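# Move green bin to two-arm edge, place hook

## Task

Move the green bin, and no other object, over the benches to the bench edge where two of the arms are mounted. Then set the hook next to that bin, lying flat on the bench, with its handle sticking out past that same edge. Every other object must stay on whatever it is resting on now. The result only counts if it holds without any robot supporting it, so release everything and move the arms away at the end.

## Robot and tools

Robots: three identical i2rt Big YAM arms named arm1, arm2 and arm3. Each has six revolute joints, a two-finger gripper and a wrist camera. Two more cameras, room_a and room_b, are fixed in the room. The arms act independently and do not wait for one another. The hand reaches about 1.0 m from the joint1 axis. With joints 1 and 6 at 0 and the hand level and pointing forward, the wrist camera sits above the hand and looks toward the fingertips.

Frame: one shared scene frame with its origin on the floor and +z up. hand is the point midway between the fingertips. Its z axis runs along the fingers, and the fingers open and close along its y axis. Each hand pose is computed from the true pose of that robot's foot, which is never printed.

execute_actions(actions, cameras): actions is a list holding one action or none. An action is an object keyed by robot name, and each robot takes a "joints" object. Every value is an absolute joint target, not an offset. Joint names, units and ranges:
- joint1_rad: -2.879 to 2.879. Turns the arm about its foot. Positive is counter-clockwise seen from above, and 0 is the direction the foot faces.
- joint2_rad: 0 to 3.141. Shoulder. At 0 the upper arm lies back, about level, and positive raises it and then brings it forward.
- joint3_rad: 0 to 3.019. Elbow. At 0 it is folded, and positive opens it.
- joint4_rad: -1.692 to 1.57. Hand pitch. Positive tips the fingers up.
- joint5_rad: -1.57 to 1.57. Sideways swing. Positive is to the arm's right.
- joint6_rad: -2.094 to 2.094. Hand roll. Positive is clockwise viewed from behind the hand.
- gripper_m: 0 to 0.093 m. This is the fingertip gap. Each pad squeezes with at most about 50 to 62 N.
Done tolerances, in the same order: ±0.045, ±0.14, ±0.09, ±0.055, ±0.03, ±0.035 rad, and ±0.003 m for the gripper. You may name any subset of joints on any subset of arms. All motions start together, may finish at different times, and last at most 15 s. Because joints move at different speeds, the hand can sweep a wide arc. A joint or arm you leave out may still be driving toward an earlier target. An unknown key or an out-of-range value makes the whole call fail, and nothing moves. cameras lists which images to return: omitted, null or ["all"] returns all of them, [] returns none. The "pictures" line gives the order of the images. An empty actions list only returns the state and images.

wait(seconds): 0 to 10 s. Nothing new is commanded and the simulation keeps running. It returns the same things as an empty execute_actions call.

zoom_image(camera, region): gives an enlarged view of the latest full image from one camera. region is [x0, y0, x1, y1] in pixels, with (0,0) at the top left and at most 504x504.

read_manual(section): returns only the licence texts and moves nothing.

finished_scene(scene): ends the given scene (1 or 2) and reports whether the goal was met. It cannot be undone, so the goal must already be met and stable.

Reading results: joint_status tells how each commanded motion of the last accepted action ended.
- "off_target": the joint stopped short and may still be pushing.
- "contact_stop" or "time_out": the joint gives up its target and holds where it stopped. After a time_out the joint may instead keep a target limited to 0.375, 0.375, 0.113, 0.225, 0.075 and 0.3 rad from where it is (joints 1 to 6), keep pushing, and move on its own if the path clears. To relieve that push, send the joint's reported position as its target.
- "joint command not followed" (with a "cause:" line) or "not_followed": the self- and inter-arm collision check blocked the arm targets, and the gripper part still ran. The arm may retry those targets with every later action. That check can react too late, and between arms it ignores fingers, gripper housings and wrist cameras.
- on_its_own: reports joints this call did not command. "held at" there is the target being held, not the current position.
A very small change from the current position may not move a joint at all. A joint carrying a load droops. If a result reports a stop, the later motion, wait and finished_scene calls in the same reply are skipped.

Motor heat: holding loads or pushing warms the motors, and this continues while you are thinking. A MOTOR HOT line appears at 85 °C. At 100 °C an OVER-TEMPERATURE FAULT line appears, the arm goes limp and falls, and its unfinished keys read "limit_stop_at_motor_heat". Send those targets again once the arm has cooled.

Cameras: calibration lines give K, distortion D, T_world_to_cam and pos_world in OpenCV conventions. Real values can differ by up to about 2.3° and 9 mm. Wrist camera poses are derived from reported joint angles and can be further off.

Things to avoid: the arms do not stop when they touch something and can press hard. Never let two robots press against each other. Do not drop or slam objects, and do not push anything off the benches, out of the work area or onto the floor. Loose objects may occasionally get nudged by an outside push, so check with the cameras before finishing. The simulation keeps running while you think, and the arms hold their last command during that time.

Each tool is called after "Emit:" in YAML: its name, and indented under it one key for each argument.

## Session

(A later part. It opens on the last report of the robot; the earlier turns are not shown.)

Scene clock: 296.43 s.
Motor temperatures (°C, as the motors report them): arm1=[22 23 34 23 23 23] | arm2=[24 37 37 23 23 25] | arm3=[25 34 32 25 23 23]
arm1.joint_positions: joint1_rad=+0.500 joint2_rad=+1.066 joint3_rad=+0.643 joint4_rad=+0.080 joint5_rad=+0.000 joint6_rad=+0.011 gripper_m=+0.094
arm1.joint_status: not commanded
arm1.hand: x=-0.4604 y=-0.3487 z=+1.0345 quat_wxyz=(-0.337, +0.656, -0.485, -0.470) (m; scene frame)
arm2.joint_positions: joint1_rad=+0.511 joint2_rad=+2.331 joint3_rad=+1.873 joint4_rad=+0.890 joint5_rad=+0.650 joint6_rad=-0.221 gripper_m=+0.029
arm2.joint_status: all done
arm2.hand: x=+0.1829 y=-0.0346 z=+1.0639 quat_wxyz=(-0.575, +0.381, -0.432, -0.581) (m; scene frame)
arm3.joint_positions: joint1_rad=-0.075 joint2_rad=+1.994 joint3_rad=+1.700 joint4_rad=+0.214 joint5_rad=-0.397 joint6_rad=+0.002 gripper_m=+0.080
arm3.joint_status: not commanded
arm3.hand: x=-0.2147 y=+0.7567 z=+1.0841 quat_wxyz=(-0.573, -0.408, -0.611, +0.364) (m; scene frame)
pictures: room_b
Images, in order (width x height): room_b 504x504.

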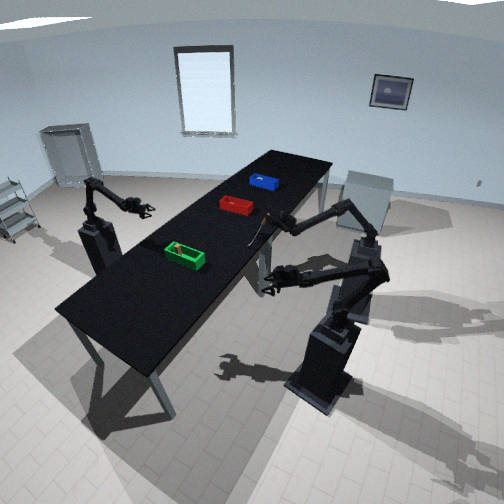

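Emit:
execute_actions:
  actions:
    - {"arm2":{"joints":{"joint1_rad":0.55,"joint3_rad":1.75,"joint4_rad":1.0,"joint5_rad":0.69}}}
  cameras: ["room_b"]

Emit:
zoom_image:
  camera: "room_b"
  region: [200, 170, 350, 280]

Scene clock: 304.27 s.
Motor temperatures (°C, as the motors report them): arm1=[22 23 34 23 23 23] | arm2=[24 37 36 23 23 25] | arm3=[25 34 32 25 23 23]
arm1.joint_positions: joint1_rad=+0.500 joint2_rad=+1.066 joint3_rad=+0.643 joint4_rad=+0.080 joint5_rad=+0.000 joint6_rad=+0.011 gripper_m=+0.094
arm1.joint_status: not commanded
arm1.hand: x=-0.4604 y=-0.3487 z=+1.0345 quat_wxyz=(-0.337, +0.656, -0.485, -0.470) (m; scene frame)
arm2.joint_positions: joint1_rad=+0.546 joint2_rad=+2.312 joint3_rad=+1.750 joint4_rad=+0.989 joint5_rad=+0.687 joint6_rad=-0.219 gripper_m=+0.029
arm2.joint_status: all done
arm2.hand: x=+0.1770 y=-0.0681 z=+1.0321 quat_wxyz=(-0.569, +0.383, -0.439, -0.580) (m; scene frame)
arm3.joint_positions: joint1_rad=-0.075 joint2_rad=+1.994 joint3_rad=+1.700 joint4_rad=+0.214 joint5_rad=-0.397 joint6_rad=+0.002 gripper_m=+0.080
arm3.joint_status: not commanded
arm3.hand: x=-0.2147 y=+0.7567 z=+1.0841 quat_wxyz=(-0.573, -0.408, -0.611, +0.364) (m; scene frame)
pictures: room_b
Images, in order (width x height): room_b 504x504.

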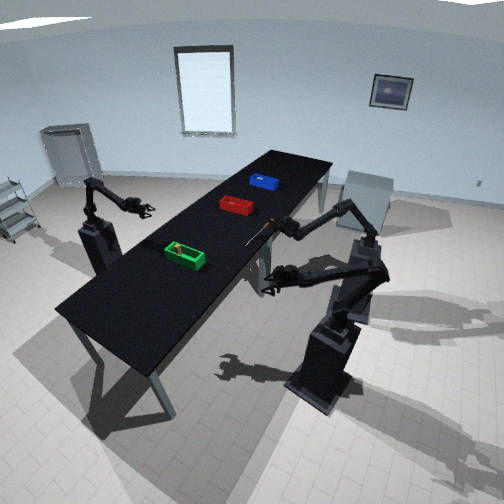

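Region (200, 170, 350, 280) of room_b's 504x504 image, scaled by 3.360, with more detail than that image has; it fills the top 370 rows of this view, and the rest is white.

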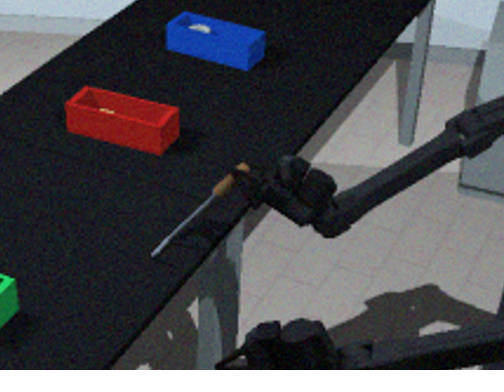

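Emit:
execute_actions:
  actions:
    - {"arm2":{"joints":{"joint2_rad":2.5,"joint3_rad":1.73,"joint4_rad":0.8,"joint6_rad":0.0}}}
  cameras: ["arm2_cam_wrist","room_b"]

Scene clock: 314.60 s.
Motor temperatures (°C, as the motors report them): arm1=[22 23 34 23 23 23] | arm2=[24 36 35 23 23 25] | arm3=[25 34 32 25 23 23]
arm1.joint_positions: joint1_rad=+0.500 joint2_rad=+1.066 joint3_rad=+0.643 joint4_rad=+0.080 joint5_rad=+0.000 joint6_rad=+0.011 gripper_m=+0.094
arm1.joint_status: not commanded
arm1.hand: x=-0.4604 y=-0.3487 z=+1.0345 quat_wxyz=(-0.337, +0.656, -0.485, -0.470) (m; scene frame)
arm2.joint_positions: joint1_rad=+0.546 joint2_rad=+2.528 joint3_rad=+1.715 joint4_rad=+0.806 joint5_rad=+0.688 joint6_rad=-0.004 gripper_m=+0.029
arm2.joint_status: all done
arm2.hand: x=+0.1733 y=-0.0669 z=+0.8006 quat_wxyz=(-0.500, +0.497, -0.504, -0.499) (m; scene frame)
arm3.joint_positions: joint1_rad=-0.075 joint2_rad=+1.994 joint3_rad=+1.700 joint4_rad=+0.214 joint5_rad=-0.397 joint6_rad=+0.002 gripper_m=+0.080
arm3.joint_status: not commanded
arm3.hand: x=-0.2147 y=+0.7567 z=+1.0841 quat_wxyz=(-0.573, -0.408, -0.611, +0.364) (m; scene frame)
pictures: arm2_cam_wrist, room_b
camera_calibration (this result's frames):
arm2_cam_wrist: T_world_to_cam=[[0.999968, -0.00477758, -0.00641051, -0.172764], [-0.00799445, -0.588247, -0.808642, 0.616182], [0.0000923908, 0.808667, -0.588266, 0.650205], [0, 0, 0, 1]] pos_world=[0.177625, -0.164158, 0.879657]
Images, in order (width x height): arm2_cam_wrist 504x504, room_b 504x504.

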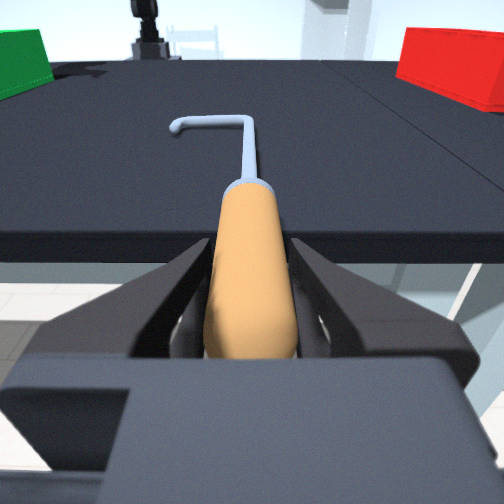

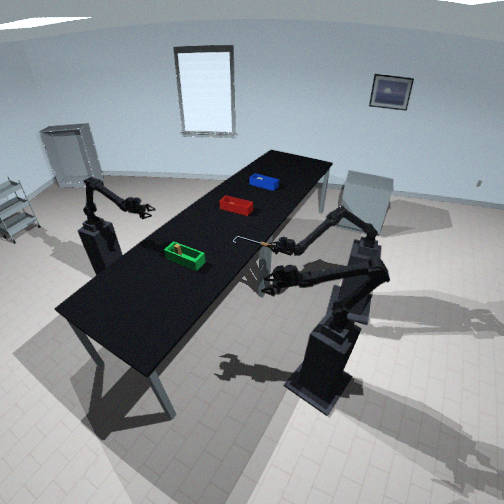

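Emit:
execute_actions:
  actions:
    - {"arm2":{"joints":{"gripper_m":0.093}}}
  cameras: []

Emit:
execute_actions:
  actions:
    - {"arm2":{"joints":{"joint2_rad":2.3,"joint3_rad":1.6}},"arm1":{"joints":{"joint1_rad":0.0,"joint5_rad":-0.8,"joint4_rad":0.9,"joint2_rad":1.5}}}
  cameras: ["arm2_cam_wrist"]

Emit:
execute_actions:
  actions:
    - {"arm2":{"joints":{"joint1_rad":-0.6,"joint2_rad":1.2,"joint3_rad":0.8,"joint4_rad":0.2,"joint5_rad":-0.6}}}
  cameras: ["room_b"]

Scene clock: 323.33 s.
Motor temperatures (°C, as the motors report them): arm1=[22 23 34 23 23 23] | arm2=[24 37 34 23 23 25] | arm3=[25 34 32 25 23 23]
arm1.joint_positions: joint1_rad=+0.500 joint2_rad=+1.066 joint3_rad=+0.643 joint4_rad=+0.080 joint5_rad=+0.000 joint6_rad=+0.011 gripper_m=+0.094
arm1.joint_status: not commanded
arm1.hand: x=-0.4604 y=-0.3487 z=+1.0345 quat_wxyz=(-0.337, +0.656, -0.485, -0.470) (m; scene frame)
arm2.joint_positions: joint1_rad=+0.546 joint2_rad=+2.523 joint3_rad=+1.715 joint4_rad=+0.806 joint5_rad=+0.688 joint6_rad=-0.004 gripper_m=+0.093
arm2.joint_status: all done
arm2.hand: x=+0.1730 y=-0.0664 z=+0.8046 quat_wxyz=(-0.500, +0.495, -0.504, -0.501) (m; scene frame)
arm3.joint_positions: joint1_rad=-0.075 joint2_rad=+1.994 joint3_rad=+1.700 joint4_rad=+0.214 joint5_rad=-0.397 joint6_rad=+0.002 gripper_m=+0.080
arm3.joint_status: not commanded
arm3.hand: x=-0.2147 y=+0.7567 z=+1.0841 quat_wxyz=(-0.573, -0.408, -0.611, +0.364) (m; scene frame)
pictures: none
No camera images: the call's "cameras" was empty. Leave "cameras" out to get every camera's image.

Scene clock: 324.73 s.
Motor temperatures (°C, as the motors report them): arm1=[22 23 34 23 23 23] | arm2=[24 37 34 23 23 25] | arm3=[25 34 32 25 23 23]
arm1.joint_positions: joint1_rad=-0.001 joint2_rad=+1.512 joint3_rad=+0.643 joint4_rad=+0.882 joint5_rad=-0.797 joint6_rad=+0.010 gripper_m=+0.094
arm1.joint_status: all done
arm1.hand: x=-0.3391 y=-0.2816 z=+1.0018 quat_wxyz=(-0.329, +0.621, -0.326, -0.632) (m; scene frame)
arm2.joint_positions: joint1_rad=+0.546 joint2_rad=+2.278 joint3_rad=+1.598 joint4_rad=+0.806 joint5_rad=+0.688 joint6_rad=-0.004 gripper_m=+0.093
arm2.joint_status: all done
arm2.hand: x=+0.1869 y=-0.0814 z=+0.9461 quat_wxyz=(-0.504, +0.449, -0.499, -0.544) (m; scene frame)
arm3.joint_positions: joint1_rad=-0.075 joint2_rad=+1.994 joint3_rad=+1.700 joint4_rad=+0.214 joint5_rad=-0.397 joint6_rad=+0.002 gripper_m=+0.080
arm3.joint_status: not commanded
arm3.hand: x=-0.2147 y=+0.7567 z=+1.0841 quat_wxyz=(-0.573, -0.408, -0.611, +0.364) (m; scene frame)
pictures: arm2_cam_wrist
camera_calibration (this result's frames):
arm2_cam_wrist: T_world_to_cam=[[0.99586, -0.00101183, -0.0908954, -0.1045], [-0.0791249, -0.501873, -0.861314, 0.795588], [-0.0447465, 0.86494, -0.499876, 0.676932], [0, 0, 0, 1]] pos_world=[0.197309, -0.186327, 1.01413]
Images, in order (width x height): arm2_cam_wrist 504x504.

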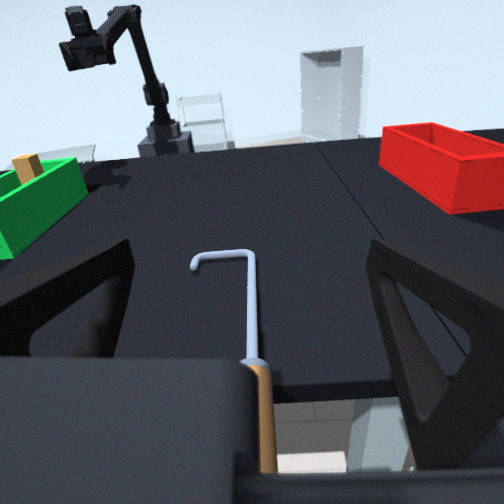

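Scene clock: 326.43 s.
Motor temperatures (°C, as the motors report them): arm1=[22 23 34 23 23 23] | arm2=[24 36 34 23 23 25] | arm3=[25 34 32 25 23 23]
arm1.joint_positions: joint1_rad=-0.001 joint2_rad=+1.512 joint3_rad=+0.643 joint4_rad=+0.882 joint5_rad=-0.797 joint6_rad=+0.010 gripper_m=+0.094
arm1.joint_status: not commanded
arm1.hand: x=-0.3391 y=-0.2816 z=+1.0018 quat_wxyz=(-0.329, +0.621, -0.326, -0.632) (m; scene frame)
arm2.joint_positions: joint1_rad=-0.593 joint2_rad=+1.201 joint3_rad=+0.805 joint4_rad=+0.217 joint5_rad=-0.597 joint6_rad=-0.004 gripper_m=+0.093
arm2.joint_status: all done
arm2.hand: x=+0.7623 y=-0.2868 z=+1.0995 quat_wxyz=(-0.399, +0.544, -0.525, -0.519) (m; scene frame)
arm3.joint_positions: joint1_rad=-0.075 joint2_rad=+1.994 joint3_rad=+1.700 joint4_rad=+0.214 joint5_rad=-0.397 joint6_rad=+0.002 gripper_m=+0.080
arm3.joint_status: not commanded
arm3.hand: x=-0.2147 y=+0.7567 z=+1.0841 quat_wxyz=(-0.573, -0.408, -0.611, +0.364) (m; scene frame)
pictures: room_b
Images, in order (width x height): room_b 504x504.

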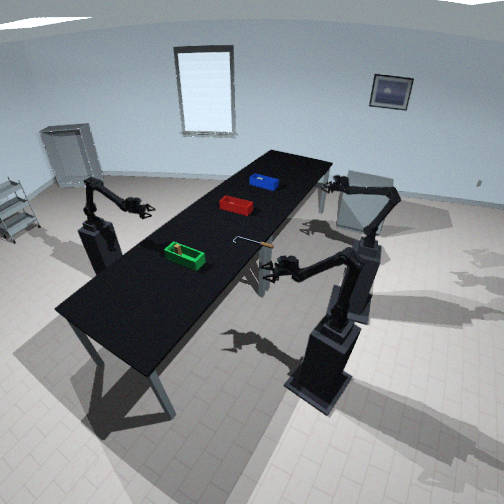

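Emit:
execute_actions:
  actions:
    - {"arm1":{"joints":{"joint1_rad":-0.604,"joint2_rad":2.46,"joint3_rad":1.63,"joint4_rad":0.86,"joint5_rad":-0.789,"joint6_rad":0}},"arm3":{"joints":{"joint5_rad":0}}}
  cameras: ["arm1_cam_wrist"]

Scene clock: 337.80 s.
Motor temperatures (°C, as the motors report them): arm1=[22 23 33 23 23 23] | arm2=[24 34 34 23 23 25] | arm3=[25 34 32 25 23 23]
arm1.joint_positions: joint1_rad=-0.607 joint2_rad=+2.484 joint3_rad=+1.582 joint4_rad=+0.860 joint5_rad=-0.787 joint6_rad=+0.010 gripper_m=+0.094
arm1.joint_status: all done
arm1.hand: x=+0.1669 y=-0.1596 z=+0.7763 quat_wxyz=(-0.484, +0.493, -0.519, -0.503) (m; scene frame)
arm2.joint_positions: joint1_rad=-0.593 joint2_rad=+1.201 joint3_rad=+0.805 joint4_rad=+0.217 joint5_rad=-0.597 joint6_rad=-0.004 gripper_m=+0.093
arm2.joint_status: not commanded
arm2.hand: x=+0.7623 y=-0.2868 z=+1.0995 quat_wxyz=(-0.399, +0.544, -0.525, -0.519) (m; scene frame)
arm3.joint_positions: joint1_rad=-0.075 joint2_rad=+1.994 joint3_rad=+1.700 joint4_rad=+0.214 joint5_rad=-0.003 joint6_rad=+0.002 gripper_m=+0.080
arm3.joint_status: all done
arm3.hand: x=-0.2806 y=+0.7421 z=+1.0838 quat_wxyz=(-0.482, -0.512, -0.528, +0.477) (m; scene frame)
pictures: arm1_cam_wrist
camera_calibration (this result's frames):
arm1_cam_wrist: T_world_to_cam=[[0.998371, -0.0271077, -0.0502059, -0.135982], [-0.0564152, -0.600567, -0.797582, 0.544078], [-0.00853136, 0.799115, -0.601118, 0.720831], [0, 0, 0, 1]] pos_world=[0.172604, -0.252958, 0.860424]
Images, in order (width x height): arm1_cam_wrist 504x504.

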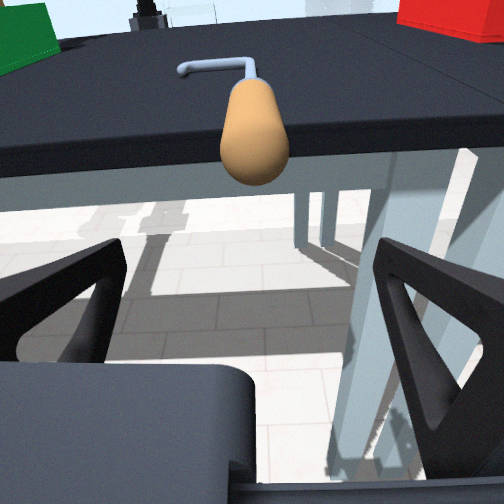

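Emit:
execute_actions:
  actions:
    - {"arm1":{"joints":{"joint1_rad":-0.521,"joint2_rad":2.57,"joint3_rad":1.95,"joint4_rad":0.68,"joint5_rad":-0.706}}}
  cameras: ["arm1_cam_wrist"]

Scene clock: 347.87 s.
Motor temperatures (°C, as the motors report them): arm1=[22 25 34 23 23 23] | arm2=[24 33 34 23 23 25] | arm3=[25 34 32 25 23 23]
arm1.joint_positions: joint1_rad=-0.510 joint2_rad=+2.583 joint3_rad=+1.903 joint4_rad=+0.684 joint5_rad=-0.708 joint6_rad=+0.010 gripper_m=+0.094
arm1.joint_status: all done
arm1.hand: x=+0.1656 y=-0.0574 z=+0.8108 quat_wxyz=(-0.496, +0.497, -0.499, -0.507) (m; scene frame)
arm2.joint_positions: joint1_rad=-0.593 joint2_rad=+1.201 joint3_rad=+0.805 joint4_rad=+0.217 joint5_rad=-0.597 joint6_rad=-0.004 gripper_m=+0.093
arm2.joint_status: not commanded
arm2.hand: x=+0.7623 y=-0.2868 z=+1.0995 quat_wxyz=(-0.399, +0.544, -0.525, -0.519) (m; scene frame)
arm3.joint_positions: joint1_rad=-0.075 joint2_rad=+1.994 joint3_rad=+1.700 joint4_rad=+0.214 joint5_rad=-0.003 joint6_rad=+0.002 gripper_m=+0.080
arm3.joint_status: not commanded
arm3.hand: x=-0.2806 y=+0.7421 z=+1.0838 quat_wxyz=(-0.482, -0.512, -0.528, +0.477) (m; scene frame)
pictures: arm1_cam_wrist
camera_calibration (this result's frames):
arm1_cam_wrist: T_world_to_cam=[[0.999785, -0.0091498, -0.0186063, -0.155069], [-0.0204843, -0.57482, -0.818023, 0.644981], [-0.00321054, 0.818229, -0.574884, 0.638827], [0, 0, 0, 1]] pos_world=[0.170298, -0.153377, 0.891976]
Images, in order (width x height): arm1_cam_wrist 504x504.

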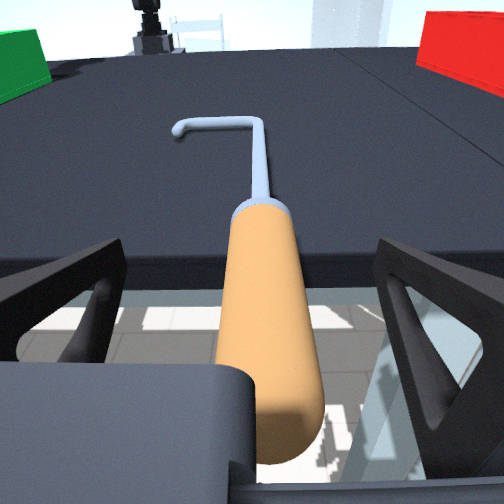

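Emit:
execute_actions:
  actions:
    - {"arm1":{"joints":{"joint1_rad":-0.53,"joint2_rad":2.585,"gripper_m":0.04}}}
  cameras: ["arm1_cam_wrist"]

Scene clock: 354.70 s.
Motor temperatures (°C, as the motors report them): arm1=[22 26 35 23 23 23] | arm2=[24 33 34 23 23 25] | arm3=[25 34 32 25 23 23]
arm1.joint_positions: joint1_rad=-0.518 joint2_rad=+2.583 joint3_rad=+1.903 joint4_rad=+0.684 joint5_rad=-0.708 joint6_rad=+0.010 gripper_m=+0.040
arm1.joint_status: all done
arm1.hand: x=+0.1713 y=-0.0611 z=+0.8107 quat_wxyz=(-0.498, +0.495, -0.501, -0.505) (m; scene frame)
arm2.joint_positions: joint1_rad=-0.593 joint2_rad=+1.201 joint3_rad=+0.805 joint4_rad=+0.217 joint5_rad=-0.597 joint6_rad=-0.004 gripper_m=+0.093
arm2.joint_status: not commanded
arm2.hand: x=+0.7623 y=-0.2868 z=+1.0995 quat_wxyz=(-0.399, +0.544, -0.525, -0.519) (m; scene frame)
arm3.joint_positions: joint1_rad=-0.075 joint2_rad=+1.994 joint3_rad=+1.700 joint4_rad=+0.214 joint5_rad=-0.003 joint6_rad=+0.002 gripper_m=+0.080
arm3.joint_status: not commanded
arm3.hand: x=-0.2806 y=+0.7421 z=+1.0838 quat_wxyz=(-0.482, -0.512, -0.528, +0.477) (m; scene frame)
pictures: arm1_cam_wrist
camera_calibration (this result's frames):
arm1_cam_wrist: T_world_to_cam=[[0.999686, -0.016778, -0.0186335, -0.161204], [-0.024892, -0.574684, -0.817997, 0.643677], [0.00301594, 0.818203, -0.574921, 0.640803], [0, 0, 0, 1]] pos_world=[0.175244, -0.157101, 0.891933]
Images, in order (width x height): arm1_cam_wrist 504x504.

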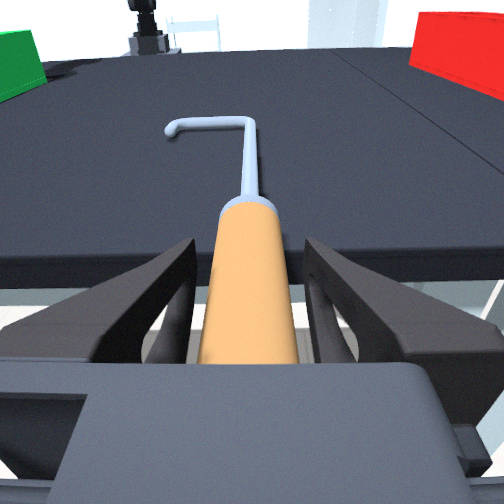

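Emit:
execute_actions:
  actions:
    - {"arm1":{"joints":{"joint2_rad":2.6}}}
  cameras: []

Scene clock: 361.10 s.
Motor temperatures (°C, as the motors report them): arm1=[22 27 36 23 23 23] | arm2=[24 33 34 23 23 25] | arm3=[25 35 32 25 23 23]
arm1.joint_positions: joint1_rad=-0.518 joint2_rad=+2.598 joint3_rad=+1.903 joint4_rad=+0.684 joint5_rad=-0.708 joint6_rad=+0.010 gripper_m=+0.040
arm1.joint_status: all done
arm1.hand: x=+0.1703 y=-0.0622 z=+0.7980 quat_wxyz=(-0.493, +0.496, -0.506, -0.505) (m; scene frame)
arm2.joint_positions: joint1_rad=-0.593 joint2_rad=+1.201 joint3_rad=+0.805 joint4_rad=+0.217 joint5_rad=-0.597 joint6_rad=-0.004 gripper_m=+0.093
arm2.joint_status: not commanded
arm2.hand: x=+0.7623 y=-0.2868 z=+1.0995 quat_wxyz=(-0.399, +0.544, -0.525, -0.519) (m; scene frame)
arm3.joint_positions: joint1_rad=-0.075 joint2_rad=+1.994 joint3_rad=+1.700 joint4_rad=+0.214 joint5_rad=-0.003 joint6_rad=+0.002 gripper_m=+0.080
arm3.joint_status: not commanded
arm3.hand: x=-0.2806 y=+0.7421 z=+1.0838 quat_wxyz=(-0.482, -0.512, -0.528, +0.477) (m; scene frame)
pictures: none
No camera images: the call's "cameras" was empty. Leave "cameras" out to get every camera's image.

Emit:
execute_actions:
  actions:
    - {"arm1":{"joints":{"gripper_m":0.0}}}
  cameras: []

Emit:
execute_actions:
  actions:
    - {"arm1":{"joints":{"joint2_rad":2.51,"joint4_rad":0.64,"joint6_rad":-0.75}}}
  cameras: ["arm1_cam_wrist"]

Scene clock: 369.87 s.
Motor temperatures (°C, as the motors report them): arm1=[22 28 37 23 23 23] | arm2=[24 33 34 23 23 25] | arm3=[25 35 32 25 23 23]
arm1.joint_positions: joint1_rad=-0.518 joint2_rad=+2.598 joint3_rad=+1.903 joint4_rad=+0.684 joint5_rad=-0.707 joint6_rad=+0.009 gripper_m=+0.030
arm1.joint_status: gripper_m off_target (ended at +0.030, target +0.000)
arm1.hand: x=+0.1705 y=-0.0622 z=+0.7980 quat_wxyz=(-0.493, +0.496, -0.506, -0.505) (m; scene frame)
arm2.joint_positions: joint1_rad=-0.593 joint2_rad=+1.201 joint3_rad=+0.805 joint4_rad=+0.217 joint5_rad=-0.597 joint6_rad=-0.004 gripper_m=+0.093
arm2.joint_status: not commanded
arm2.hand: x=+0.7623 y=-0.2868 z=+1.0995 quat_wxyz=(-0.399, +0.544, -0.525, -0.519) (m; scene frame)
arm3.joint_positions: joint1_rad=-0.075 joint2_rad=+1.994 joint3_rad=+1.700 joint4_rad=+0.214 joint5_rad=-0.003 joint6_rad=+0.002 gripper_m=+0.080
arm3.joint_status: not commanded
arm3.hand: x=-0.2806 y=+0.7421 z=+1.0838 quat_wxyz=(-0.482, -0.512, -0.528, +0.477) (m; scene frame)
pictures: none
No camera images: the call's "cameras" was empty. Leave "cameras" out to get every camera's image.

Scene clock: 371.73 s.
Motor temperatures (°C, as the motors report them): arm1=[22 28 37 23 23 23] | arm2=[24 33 34 23 23 25] | arm3=[25 35 32 25 23 23]
arm1.joint_positions: joint1_rad=-0.518 joint2_rad=+2.547 joint3_rad=+1.903 joint4_rad=+0.635 joint5_rad=-0.708 joint6_rad=-0.716 gripper_m=+0.030
arm1.joint_status: all done
arm1.hand: x=+0.1734 y=-0.0588 z=+0.8316 quat_wxyz=(-0.641, +0.643, -0.297, -0.297) (m; scene frame)
arm2.joint_positions: joint1_rad=-0.593 joint2_rad=+1.201 joint3_rad=+0.805 joint4_rad=+0.217 joint5_rad=-0.597 joint6_rad=-0.004 gripper_m=+0.093
arm2.joint_status: not commanded
arm2.hand: x=+0.7623 y=-0.2868 z=+1.0995 quat_wxyz=(-0.399, +0.544, -0.525, -0.519) (m; scene frame)
arm3.joint_positions: joint1_rad=-0.075 joint2_rad=+1.994 joint3_rad=+1.700 joint4_rad=+0.214 joint5_rad=-0.003 joint6_rad=+0.002 gripper_m=+0.080
arm3.joint_status: not commanded
arm3.hand: x=-0.2806 y=+0.7421 z=+1.0838 quat_wxyz=(-0.482, -0.512, -0.528, +0.477) (m; scene frame)
pictures: arm1_cam_wrist
camera_calibration (this result's frames):
arm1_cam_wrist: T_world_to_cam=[[0.765626, -0.0153962, 0.643102, -0.672494], [0.516464, -0.581295, -0.628778, 0.410455], [0.383512, 0.813548, -0.437103, 0.470085], [0, 0, 0, 1]] pos_world=[0.12261, -0.154195, 0.896043]
Images, in order (width x height): arm1_cam_wrist 504x504.

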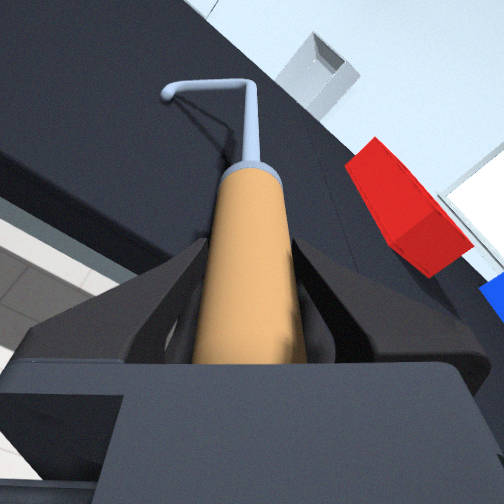

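Emit:
execute_actions:
  actions:
    - {"arm1":{"joints":{"joint2_rad":2.45,"joint4_rad":0.6,"joint6_rad":-1.6}}}
  cameras: ["arm1_cam_wrist","room_b"]

Scene clock: 383.63 s.
Motor temperatures (°C, as the motors report them): arm1=[22 29 37 23 23 23] | arm2=[24 32 34 23 23 25] | arm3=[25 35 33 25 23 23]
arm1.joint_positions: joint1_rad=-0.519 joint2_rad=+2.496 joint3_rad=+1.903 joint4_rad=+0.589 joint5_rad=-0.708 joint6_rad=-1.584 gripper_m=+0.030
arm1.joint_status: all done
arm1.hand: x=+0.1758 y=-0.0570 z=+0.8656 quat_wxyz=(-0.707, +0.707, +0.002, +0.001) (m; scene frame)
arm2.joint_positions: joint1_rad=-0.593 joint2_rad=+1.201 joint3_rad=+0.805 joint4_rad=+0.217 joint5_rad=-0.597 joint6_rad=-0.004 gripper_m=+0.093
arm2.joint_status: not commanded
arm2.hand: x=+0.7623 y=-0.2868 z=+1.0995 quat_wxyz=(-0.399, +0.544, -0.525, -0.519) (m; scene frame)
arm3.joint_positions: joint1_rad=-0.075 joint2_rad=+1.994 joint3_rad=+1.700 joint4_rad=+0.214 joint5_rad=-0.003 joint6_rad=+0.002 gripper_m=+0.080
arm3.joint_status: not commanded
arm3.hand: x=-0.2806 y=+0.7421 z=+1.0838 quat_wxyz=(-0.482, -0.512, -0.528, +0.477) (m; scene frame)
pictures: arm1_cam_wrist, room_b
camera_calibration (this result's frames):
arm1_cam_wrist: T_world_to_cam=[[0.000851078, -0.0188353, 0.999822, -0.870695], [0.815002, -0.579341, -0.0116078, -0.154868], [0.579457, 0.814867, 0.0148578, 0.056946], [0, 0, 0, 1]] pos_world=[0.0939611, -0.152525, 0.867896]
Images, in order (width x height): arm1_cam_wrist 504x504, room_b 504x504.

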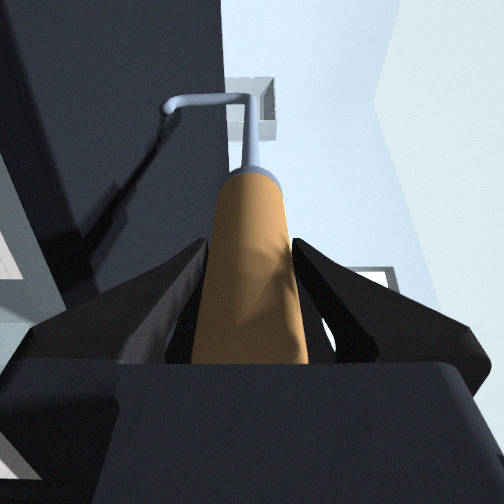

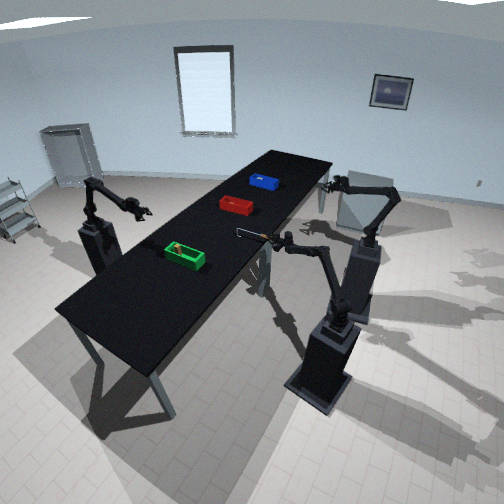

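Emit:
execute_actions:
  actions:
    - {"arm1":{"joints":{"joint2_rad":2.22,"joint3_rad":1.85,"joint4_rad":0.45}}}
  cameras: ["arm1_cam_wrist"]

Scene clock: 395.90 s.
Motor temperatures (°C, as the motors report them): arm1=[22 31 38 23 23 23] | arm2=[24 32 34 23 23 25] | arm3=[25 35 33 25 23 23]
arm1.joint_positions: joint1_rad=-0.520 joint2_rad=+2.260 joint3_rad=+1.820 joint4_rad=+0.429 joint5_rad=-0.705 joint6_rad=-1.588 gripper_m=+0.030
arm1.joint_status: all done
arm1.hand: x=+0.1641 y=-0.0741 z=+0.9913 quat_wxyz=(-0.706, +0.709, +0.001, +0.003) (m; scene frame)
arm2.joint_positions: joint1_rad=-0.593 joint2_rad=+1.201 joint3_rad=+0.805 joint4_rad=+0.217 joint5_rad=-0.597 joint6_rad=-0.004 gripper_m=+0.093
arm2.joint_status: not commanded
arm2.hand: x=+0.7623 y=-0.2868 z=+1.0995 quat_wxyz=(-0.399, +0.544, -0.525, -0.519) (m; scene frame)
arm3.joint_positions: joint1_rad=-0.075 joint2_rad=+1.994 joint3_rad=+1.700 joint4_rad=+0.214 joint5_rad=-0.003 joint6_rad=+0.002 gripper_m=+0.080
arm3.joint_status: not commanded
arm3.hand: x=-0.2806 y=+0.7421 z=+1.0838 quat_wxyz=(-0.482, -0.512, -0.528, +0.477) (m; scene frame)
pictures: arm1_cam_wrist
camera_calibration (this result's frames):
arm1_cam_wrist: T_world_to_cam=[[0.00131493, -0.0141601, 0.999899, -0.996454], [0.812587, -0.582765, -0.00932145, -0.15594], [0.582838, 0.812517, 0.01074, 0.0791941], [0, 0, 0, 1]] pos_world=[0.0818674, -0.169333, 0.994049]
Images, in order (width x height): arm1_cam_wrist 504x504.

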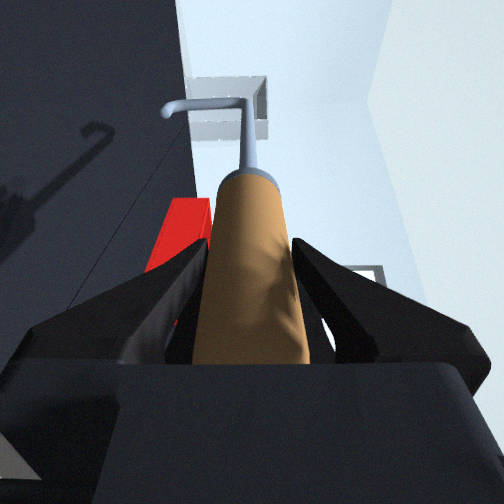

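Holds. Swing over the bin.

Emit:
execute_actions:
  actions:
    - {"arm1":{"joints":{"joint1_rad":0.155,"joint2_rad":2.18,"joint3_rad":1.79,"joint4_rad":0.51,"joint5_rad":0}}}
  cameras: ["arm1_cam_wrist","arm3_cam_wrist","room_b"]

Emit:
zoom_image:
  camera: "room_b"
  region: [140, 200, 290, 310]

Scene clock: 404.73 s.
Motor temperatures (°C, as the motors report them): arm1=[22 31 38 23 23 23] | arm2=[24 32 34 23 23 25] | arm3=[25 35 33 25 23 23]
arm1.joint_positions: joint1_rad=+0.158 joint2_rad=+2.250 joint3_rad=+1.762 joint4_rad=+0.457 joint5_rad=+0.000 joint6_rad=-1.592 gripper_m=+0.030
arm1.joint_status: all done
arm1.hand: x=-0.2868 y=+0.0918 z=+0.9758 quat_wxyz=(-0.697, +0.717, -0.005, +0.016) (m; scene frame)
arm2.joint_positions: joint1_rad=-0.593 joint2_rad=+1.201 joint3_rad=+0.805 joint4_rad=+0.217 joint5_rad=-0.597 joint6_rad=-0.004 gripper_m=+0.093
arm2.joint_status: not commanded
arm2.hand: x=+0.7623 y=-0.2868 z=+1.0995 quat_wxyz=(-0.399, +0.544, -0.525, -0.519) (m; scene frame)
arm3.joint_positions: joint1_rad=-0.075 joint2_rad=+1.994 joint3_rad=+1.700 joint4_rad=+0.214 joint5_rad=-0.003 joint6_rad=+0.002 gripper_m=+0.080
arm3.joint_status: not commanded
arm3.hand: x=-0.2806 y=+0.7421 z=+1.0838 quat_wxyz=(-0.482, -0.512, -0.528, +0.477) (m; scene frame)
pictures: arm1_cam_wrist, arm3_cam_wrist, room_b
camera_calibration (this result's frames):
arm1_cam_wrist: T_world_to_cam=[[-0.00964625, 0.00864116, 0.999916, -0.983336], [0.796198, -0.604898, 0.0129084, 0.28264], [0.604959, 0.796256, -0.00104508, 0.226729], [0, 0, 0, 1]] pos_world=[-0.371685, -0.00106903, 0.979842]
arm3_cam_wrist: T_world_to_cam=[[-0.999854, -0.0126258, 0.0115243, -0.285388], [-0.016953, 0.645825, -0.763297, 0.348473], [0.00219461, -0.763381, -0.645945, 1.39182], [0, 0, 0, 1]] pos_world=[-0.282493, 0.83383, 1.16831]
Images, in order (width x height): arm1_cam_wrist 504x504, arm3_cam_wrist 504x504, room_b 504x504.

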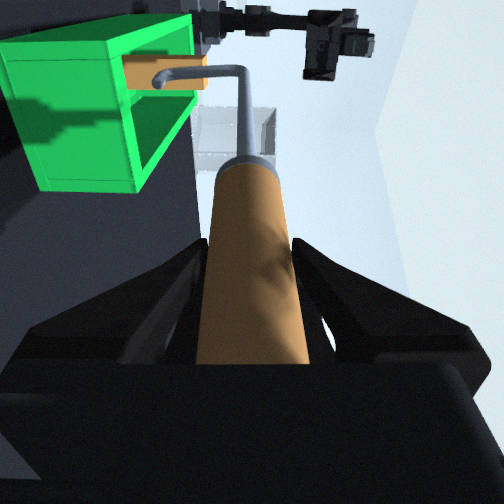

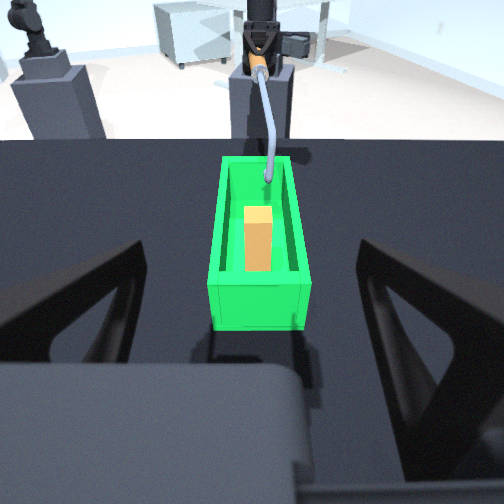

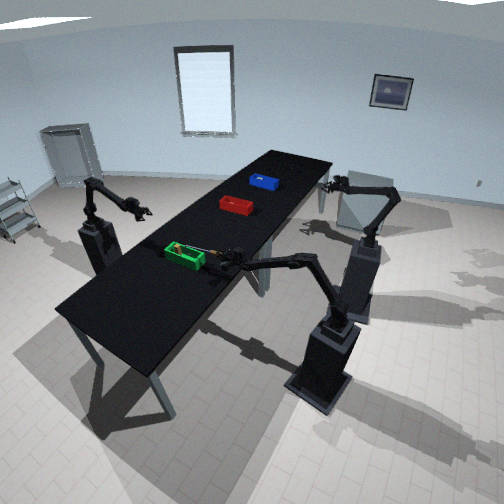

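Region (140, 200, 290, 310) of room_b's 504x504 image, scaled by 3.360, with more detail than that image has; it fills the top 370 rows of this view, and the rest is white.

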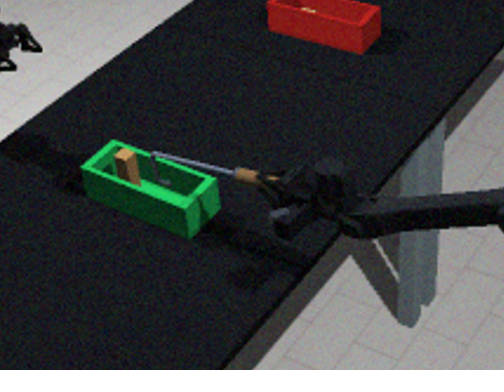

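Emit:
execute_actions:
  actions:
    - {"arm1":{"joints":{"joint2_rad":2.25,"joint3_rad":1.70,"joint4_rad":0.69,"joint5_rad":0.05}}}
  cameras: ["arm1_cam_wrist","arm3_cam_wrist"]

Scene clock: 413.53 s.
Motor temperatures (°C, as the motors report them): arm1=[22 32 38 23 23 23] | arm2=[24 32 34 23 23 25] | arm3=[25 35 33 25 23 23]
arm1.joint_positions: joint1_rad=+0.157 joint2_rad=+2.309 joint3_rad=+1.666 joint4_rad=+0.634 joint5_rad=+0.050 joint6_rad=-1.593 gripper_m=+0.030
arm1.joint_status: joint4_rad time_out (moved +0.177 of +0.233); the others done
arm1.on_its_own: joint4_rad reads +0.634 and still pushes toward +0.690 since a time_out
arm1.hand: x=-0.2788 y=+0.0743 z=+0.9135 quat_wxyz=(-0.704, +0.709, -0.023, +0.034) (m; scene frame)
arm2.joint_positions: joint1_rad=-0.593 joint2_rad=+1.201 joint3_rad=+0.805 joint4_rad=+0.217 joint5_rad=-0.597 joint6_rad=-0.004 gripper_m=+0.093
arm2.joint_status: not commanded
arm2.hand: x=+0.7623 y=-0.2868 z=+1.0995 quat_wxyz=(-0.399, +0.544, -0.525, -0.519) (m; scene frame)
arm3.joint_positions: joint1_rad=-0.075 joint2_rad=+1.994 joint3_rad=+1.700 joint4_rad=+0.214 joint5_rad=-0.003 joint6_rad=+0.002 gripper_m=+0.080
arm3.joint_status: not commanded
arm3.hand: x=-0.2806 y=+0.7421 z=+1.0838 quat_wxyz=(-0.482, -0.512, -0.528, +0.477) (m; scene frame)
pictures: arm1_cam_wrist, arm3_cam_wrist
camera_calibration (this result's frames):
arm1_cam_wrist: T_world_to_cam=[[-0.0115876, -0.012587, 0.999854, -0.919683], [0.764647, -0.644449, 0.000748854, 0.271743], [0.644345, 0.764544, 0.0170923, 0.2325], [0, 0, 0, 1]] pos_world=[-0.368254, -0.0142081, 0.915371]
arm3_cam_wrist: T_world_to_cam=[[-0.999854, -0.0126258, 0.0115243, -0.285388], [-0.016953, 0.645825, -0.763297, 0.348473], [0.00219461, -0.763381, -0.645945, 1.39182], [0, 0, 0, 1]] pos_world=[-0.282493, 0.83383, 1.16831]
Images, in order (width x height): arm1_cam_wrist 504x504, arm3_cam_wrist 504x504.

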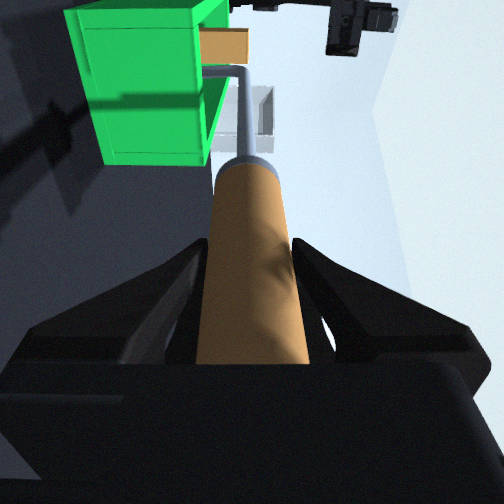

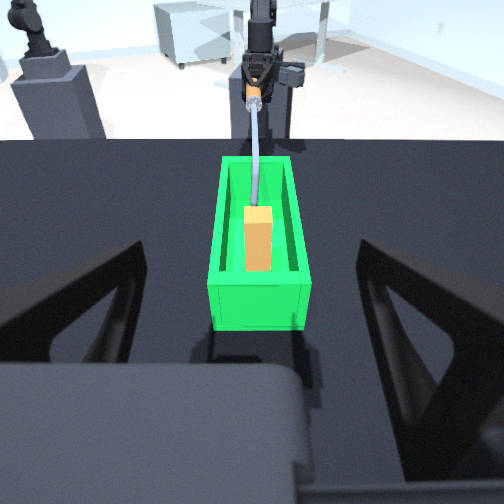

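Emit:
execute_actions:
  actions:
    - {"arm1":{"joints":{"joint2_rad":2.184,"joint3_rad":1.514,"joint4_rad":0.775}}}
  cameras: ["arm1_cam_wrist"]

Emit:
execute_actions:
  actions:
    - {"arm1":{"joints":{"joint2_rad":2.094,"joint3_rad":1.334,"joint4_rad":0.865}}}
  cameras: ["arm1_cam_wrist","arm3_cam_wrist"]

Scene clock: 424.17 s.
Motor temperatures (°C, as the motors report them): arm1=[22 32 38 23 23 23] | arm2=[24 32 34 23 23 25] | arm3=[25 35 33 25 23 23]
arm1.joint_positions: joint1_rad=+0.157 joint2_rad=+2.240 joint3_rad=+1.490 joint4_rad=+0.726 joint5_rad=+0.050 joint6_rad=-1.593 gripper_m=+0.030
arm1.joint_status: all done
arm1.hand: x=-0.2803 y=+0.0311 z=+0.8981 quat_wxyz=(-0.699, +0.714, -0.023, +0.034) (m; scene frame)
arm2.joint_positions: joint1_rad=-0.593 joint2_rad=+1.201 joint3_rad=+0.805 joint4_rad=+0.217 joint5_rad=-0.597 joint6_rad=-0.004 gripper_m=+0.093
arm2.joint_status: not commanded
arm2.hand: x=+0.7623 y=-0.2868 z=+1.0995 quat_wxyz=(-0.399, +0.544, -0.525, -0.519) (m; scene frame)
arm3.joint_positions: joint1_rad=-0.075 joint2_rad=+1.994 joint3_rad=+1.700 joint4_rad=+0.214 joint5_rad=-0.003 joint6_rad=+0.002 gripper_m=+0.080
arm3.joint_status: not commanded
arm3.hand: x=-0.2806 y=+0.7421 z=+1.0838 quat_wxyz=(-0.482, -0.512, -0.528, +0.477) (m; scene frame)
pictures: arm1_cam_wrist
camera_calibration (this result's frames):
arm1_cam_wrist: T_world_to_cam=[[-0.0110775, 0.0038057, 0.999931, -0.905264], [0.764714, -0.644278, 0.0109238, 0.235866], [0.644275, 0.764782, 0.0042267, 0.278272], [0, 0, 0, 1]] pos_world=[-0.369682, -0.0574096, 0.901449]
Images, in order (width x height): arm1_cam_wrist 504x504.

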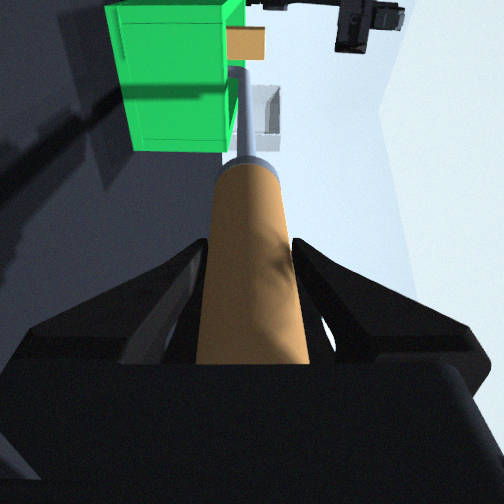

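Scene clock: 425.03 s.
Motor temperatures (°C, as the motors report them): arm1=[22 32 38 23 23 23] | arm2=[24 32 34 23 23 25] | arm3=[25 35 33 25 23 23]
arm1.joint_positions: joint1_rad=+0.157 joint2_rad=+2.152 joint3_rad=+1.316 joint4_rad=+0.812 joint5_rad=+0.050 joint6_rad=-1.593 gripper_m=+0.030
arm1.joint_status: all done
arm1.hand: x=-0.2817 y=-0.0157 z=+0.8996 quat_wxyz=(-0.699, +0.714, -0.023, +0.034) (m; scene frame)
arm2.joint_positions: joint1_rad=-0.593 joint2_rad=+1.201 joint3_rad=+0.805 joint4_rad=+0.217 joint5_rad=-0.597 joint6_rad=-0.004 gripper_m=+0.093
arm2.joint_status: not commanded
arm2.hand: x=+0.7623 y=-0.2868 z=+1.0995 quat_wxyz=(-0.399, +0.544, -0.525, -0.519) (m; scene frame)
arm3.joint_positions: joint1_rad=-0.075 joint2_rad=+1.994 joint3_rad=+1.700 joint4_rad=+0.214 joint5_rad=-0.003 joint6_rad=+0.002 gripper_m=+0.080
arm3.joint_status: not commanded
arm3.hand: x=-0.2806 y=+0.7421 z=+1.0838 quat_wxyz=(-0.482, -0.512, -0.528, +0.477) (m; scene frame)
pictures: arm1_cam_wrist, arm3_cam_wrist
camera_calibration (this result's frames):
arm1_cam_wrist: T_world_to_cam=[[-0.0111012, 0.00304323, 0.999934, -0.906636], [0.76471, -0.644289, 0.0104506, 0.207244], [0.644279, 0.764776, 0.00482517, 0.31443], [0, 0, 0, 1]] pos_world=[-0.371127, -0.104184, 0.902893]
arm3_cam_wrist: T_world_to_cam=[[-0.999854, -0.0126258, 0.0115243, -0.285388], [-0.016953, 0.645825, -0.763297, 0.348473], [0.00219461, -0.763381, -0.645945, 1.39182], [0, 0, 0, 1]] pos_world=[-0.282493, 0.83383, 1.16831]
Images, in order (width x height): arm1_cam_wrist 504x504, arm3_cam_wrist 504x504.

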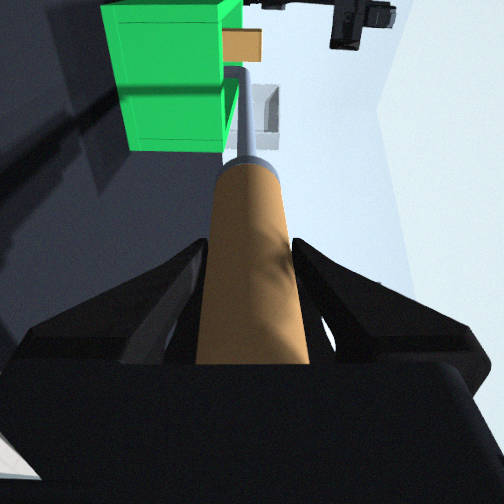

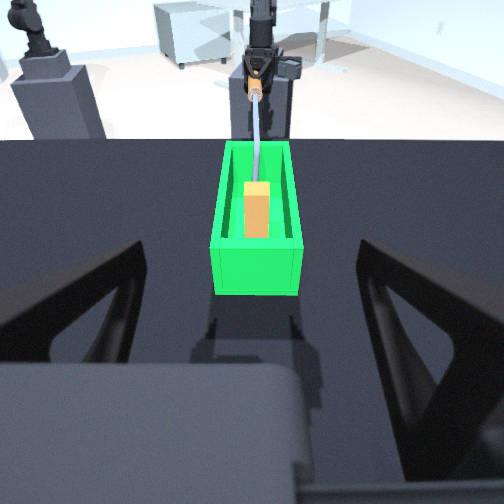

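Works. Bigger steps (β=.96, 1.08).

Emit:
execute_actions:
  actions:
    - {"arm1":{"joints":{"joint2_rad":1.96,"joint3_rad":1.07,"joint4_rad":0.995}},"arm2":{"joints":{"joint1_rad":0.3,"joint5_rad":-0.9,"joint4_rad":0.5}}}
  cameras: ["arm1_cam_wrist"]

Emit:
execute_actions:
  actions:
    - {"arm1":{"joints":{"joint2_rad":1.845,"joint3_rad":0.825,"joint4_rad":1.115}}}
  cameras: ["arm1_cam_wrist","arm2_cam_wrist","room_b"]

Emit:
zoom_image:
  camera: "room_b"
  region: [160, 220, 310, 330]

Scene clock: 434.33 s.
Motor temperatures (°C, as the motors report them): arm1=[22 32 36 23 23 23] | arm2=[24 31 34 23 23 25] | arm3=[25 35 33 25 23 23]
arm1.joint_positions: joint1_rad=+0.157 joint2_rad=+1.998 joint3_rad=+1.051 joint4_rad=+0.948 joint5_rad=+0.050 joint6_rad=-1.593 gripper_m=+0.030
arm1.joint_status: all done
arm1.hand: x=-0.2841 y=-0.0947 z=+0.9157 quat_wxyz=(-0.707, +0.706, -0.023, +0.034) (m; scene frame)
arm2.joint_positions: joint1_rad=+0.294 joint2_rad=+1.201 joint3_rad=+0.803 joint4_rad=+0.475 joint5_rad=-0.899 joint6_rad=-0.004 gripper_m=+0.093
arm2.joint_status: all done
arm2.hand: x=+0.3000 y=-0.4077 z=+1.1577 quat_wxyz=(-0.111, +0.682, -0.061, -0.720) (m; scene frame)
arm3.joint_positions: joint1_rad=-0.075 joint2_rad=+1.994 joint3_rad=+1.700 joint4_rad=+0.214 joint5_rad=-0.003 joint6_rad=+0.002 gripper_m=+0.080
arm3.joint_status: not commanded
arm3.hand: x=-0.2806 y=+0.7421 z=+1.0838 quat_wxyz=(-0.482, -0.512, -0.528, +0.477) (m; scene frame)
pictures: arm1_cam_wrist
camera_calibration (this result's frames):
arm1_cam_wrist: T_world_to_cam=[[-0.0118492, -0.0209729, 0.99971, -0.92478], [0.764615, -0.644472, -0.00445766, 0.171572], [0.644379, 0.76434, 0.0236727, 0.35904], [0, 0, 0, 1]] pos_world=[-0.373502, -0.183251, 0.916777]
Images, in order (width x height): arm1_cam_wrist 504x504.

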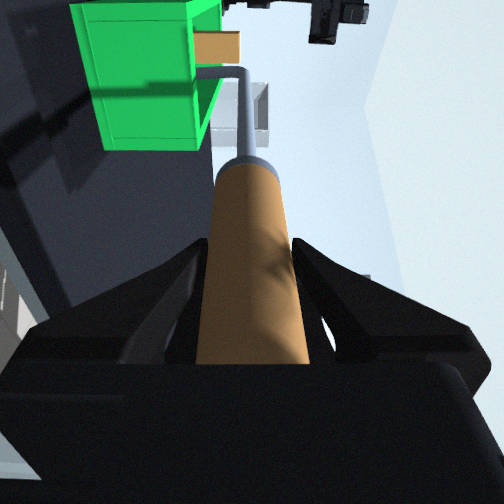

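Scene clock: 435.27 s.
Motor temperatures (°C, as the motors report them): arm1=[22 32 36 23 23 23] | arm2=[24 31 34 23 23 25] | arm3=[25 35 33 25 23 23]
arm1.joint_positions: joint1_rad=+0.157 joint2_rad=+1.883 joint3_rad=+0.805 joint4_rad=+1.066 joint5_rad=+0.050 joint6_rad=-1.593 gripper_m=+0.030
arm1.joint_status: all done
arm1.hand: x=-0.2866 y=-0.1746 z=+0.9092 quat_wxyz=(-0.703, +0.710, -0.023, +0.034) (m; scene frame)
arm2.joint_positions: joint1_rad=+0.294 joint2_rad=+1.201 joint3_rad=+0.803 joint4_rad=+0.475 joint5_rad=-0.899 joint6_rad=-0.004 gripper_m=+0.093
arm2.joint_status: not commanded
arm2.hand: x=+0.3000 y=-0.4077 z=+1.1577 quat_wxyz=(-0.111, +0.682, -0.061, -0.720) (m; scene frame)
arm3.joint_positions: joint1_rad=-0.075 joint2_rad=+1.994 joint3_rad=+1.700 joint4_rad=+0.214 joint5_rad=-0.003 joint6_rad=+0.002 gripper_m=+0.080
arm3.joint_status: not commanded
arm3.hand: x=-0.2806 y=+0.7421 z=+1.0838 quat_wxyz=(-0.482, -0.512, -0.528, +0.477) (m; scene frame)
pictures: arm1_cam_wrist, arm2_cam_wrist, room_b
camera_calibration (this result's frames):
arm1_cam_wrist: T_world_to_cam=[[-0.0114688, -0.00877491, 0.999896, -0.917906], [0.764662, -0.644424, 0.00311535, 0.115114], [0.64433, 0.764618, 0.0141006, 0.43063], [0, 0, 0, 1]] pos_world=[-0.376018, -0.263139, 0.91138]
arm2_cam_wrist: T_world_to_cam=[[0.240502, 0.968614, 0.0628132, 0.245728], [0.530935, -0.077103, -0.843898, 0.793049], [-0.812568, 0.236309, -0.532814, 1.08219], [0, 0, 0, 1]] pos_world=[0.399201, -0.432602, 1.23043]
Images, in order (width x height): arm1_cam_wrist 504x504, arm2_cam_wrist 504x504, room_b 504x504.

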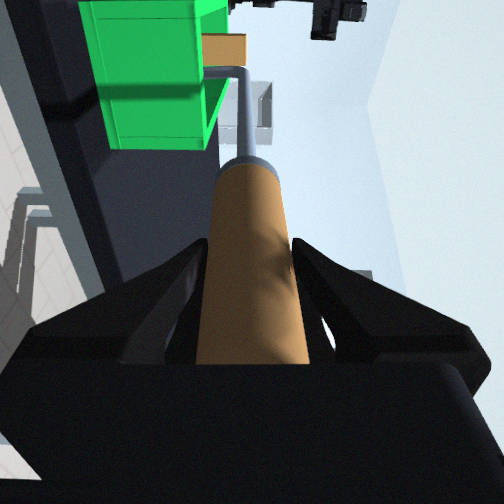

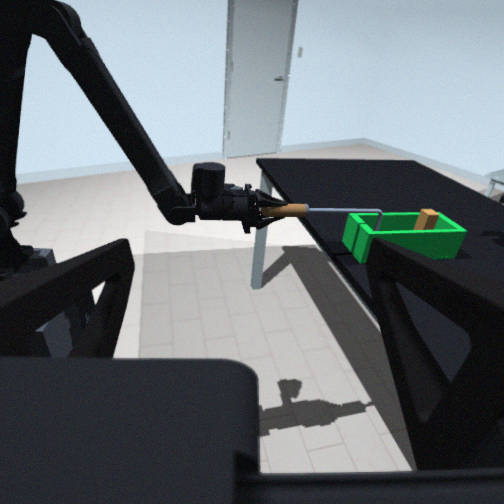

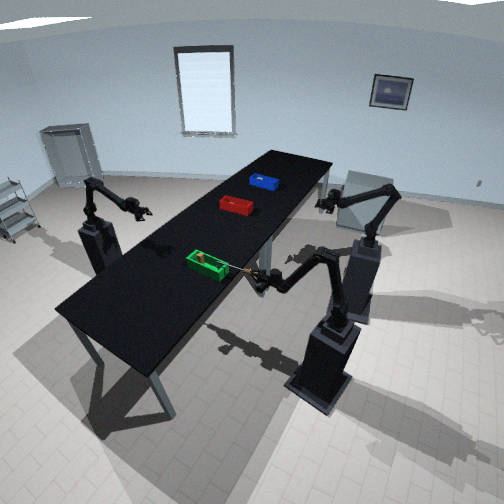

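Region (160, 220, 310, 330) of room_b's 504x504 image, scaled by 3.360, with more detail than that image has; it fills the top 370 rows of this view, and the rest is white.

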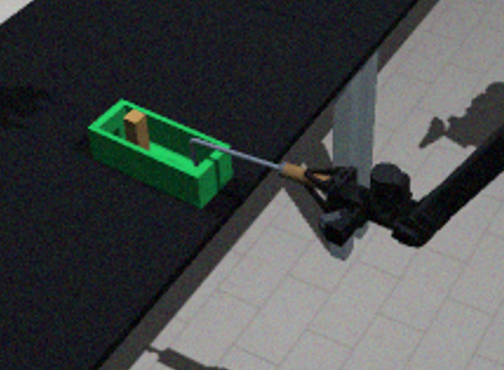

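Emit:
execute_actions:
  actions:
    - {"arm1":{"joints":{"joint2_rad":1.815,"joint3_rad":0.765,"joint4_rad":1.145}}}
  cameras: ["arm1_cam_wrist","arm2_cam_wrist"]

Emit:
zoom_image:
  camera: "arm2_cam_wrist"
  region: [280, 190, 400, 290]

Scene clock: 443.27 s.
Motor temperatures (°C, as the motors report them): arm1=[22 31 35 23 23 23] | arm2=[24 31 34 23 23 25] | arm3=[25 35 33 25 23 23]
arm1.joint_positions: joint1_rad=+0.157 joint2_rad=+1.865 joint3_rad=+0.747 joint4_rad=+1.092 joint5_rad=+0.050 joint6_rad=-1.593 gripper_m=+0.030
arm1.joint_status: all done
arm1.hand: x=-0.2873 y=-0.1944 z=+0.9022 quat_wxyz=(-0.698, +0.715, -0.023, +0.034) (m; scene frame)
arm2.joint_positions: joint1_rad=+0.294 joint2_rad=+1.201 joint3_rad=+0.803 joint4_rad=+0.475 joint5_rad=-0.899 joint6_rad=-0.004 gripper_m=+0.093
arm2.joint_status: not commanded
arm2.hand: x=+0.3000 y=-0.4077 z=+1.1577 quat_wxyz=(-0.111, +0.682, -0.061, -0.720) (m; scene frame)
arm3.joint_positions: joint1_rad=-0.075 joint2_rad=+1.994 joint3_rad=+1.700 joint4_rad=+0.214 joint5_rad=-0.003 joint6_rad=+0.002 gripper_m=+0.080
arm3.joint_status: not commanded
arm3.hand: x=-0.2806 y=+0.7421 z=+1.0838 quat_wxyz=(-0.482, -0.512, -0.528, +0.477) (m; scene frame)
pictures: arm1_cam_wrist, arm2_cam_wrist
camera_calibration (this result's frames):
arm1_cam_wrist: T_world_to_cam=[[-0.0110538, 0.00456816, 0.999928, -0.908408], [0.764717, -0.644266, 0.0113969, 0.0954773], [0.644272, 0.764788, 0.00362822, 0.455727], [0, 0, 0, 1]] pos_world=[-0.376666, -0.282872, 0.905601]
arm2_cam_wrist: T_world_to_cam=[[0.240502, 0.968614, 0.0628132, 0.245728], [0.530935, -0.077103, -0.843898, 0.793049], [-0.812568, 0.236309, -0.532814, 1.08219], [0, 0, 0, 1]] pos_world=[0.399201, -0.432602, 1.23043]
Images, in order (width x height): arm1_cam_wrist 504x504, arm2_cam_wrist 504x504.

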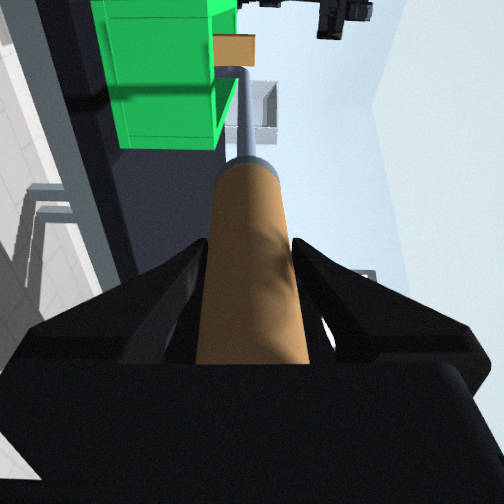

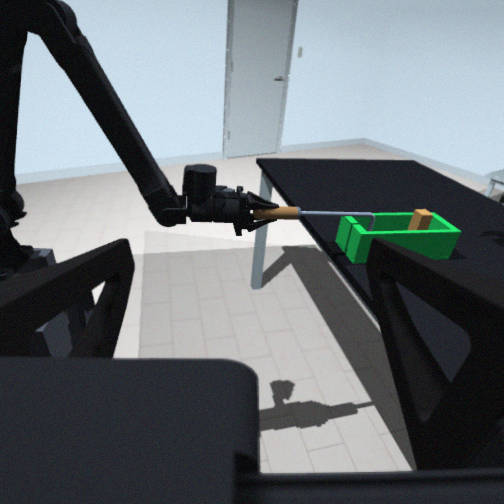

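Region (280, 190, 400, 290) of arm2_cam_wrist's 504x504 image, scaled by 4.200, with more detail than that image has.

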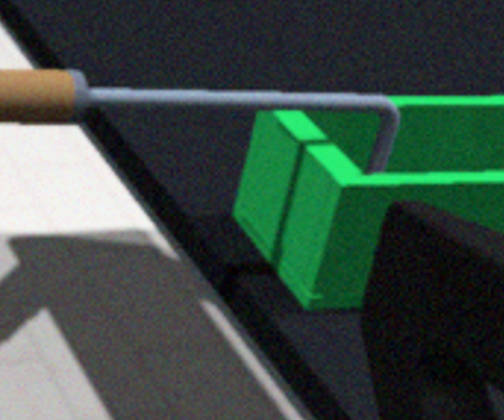

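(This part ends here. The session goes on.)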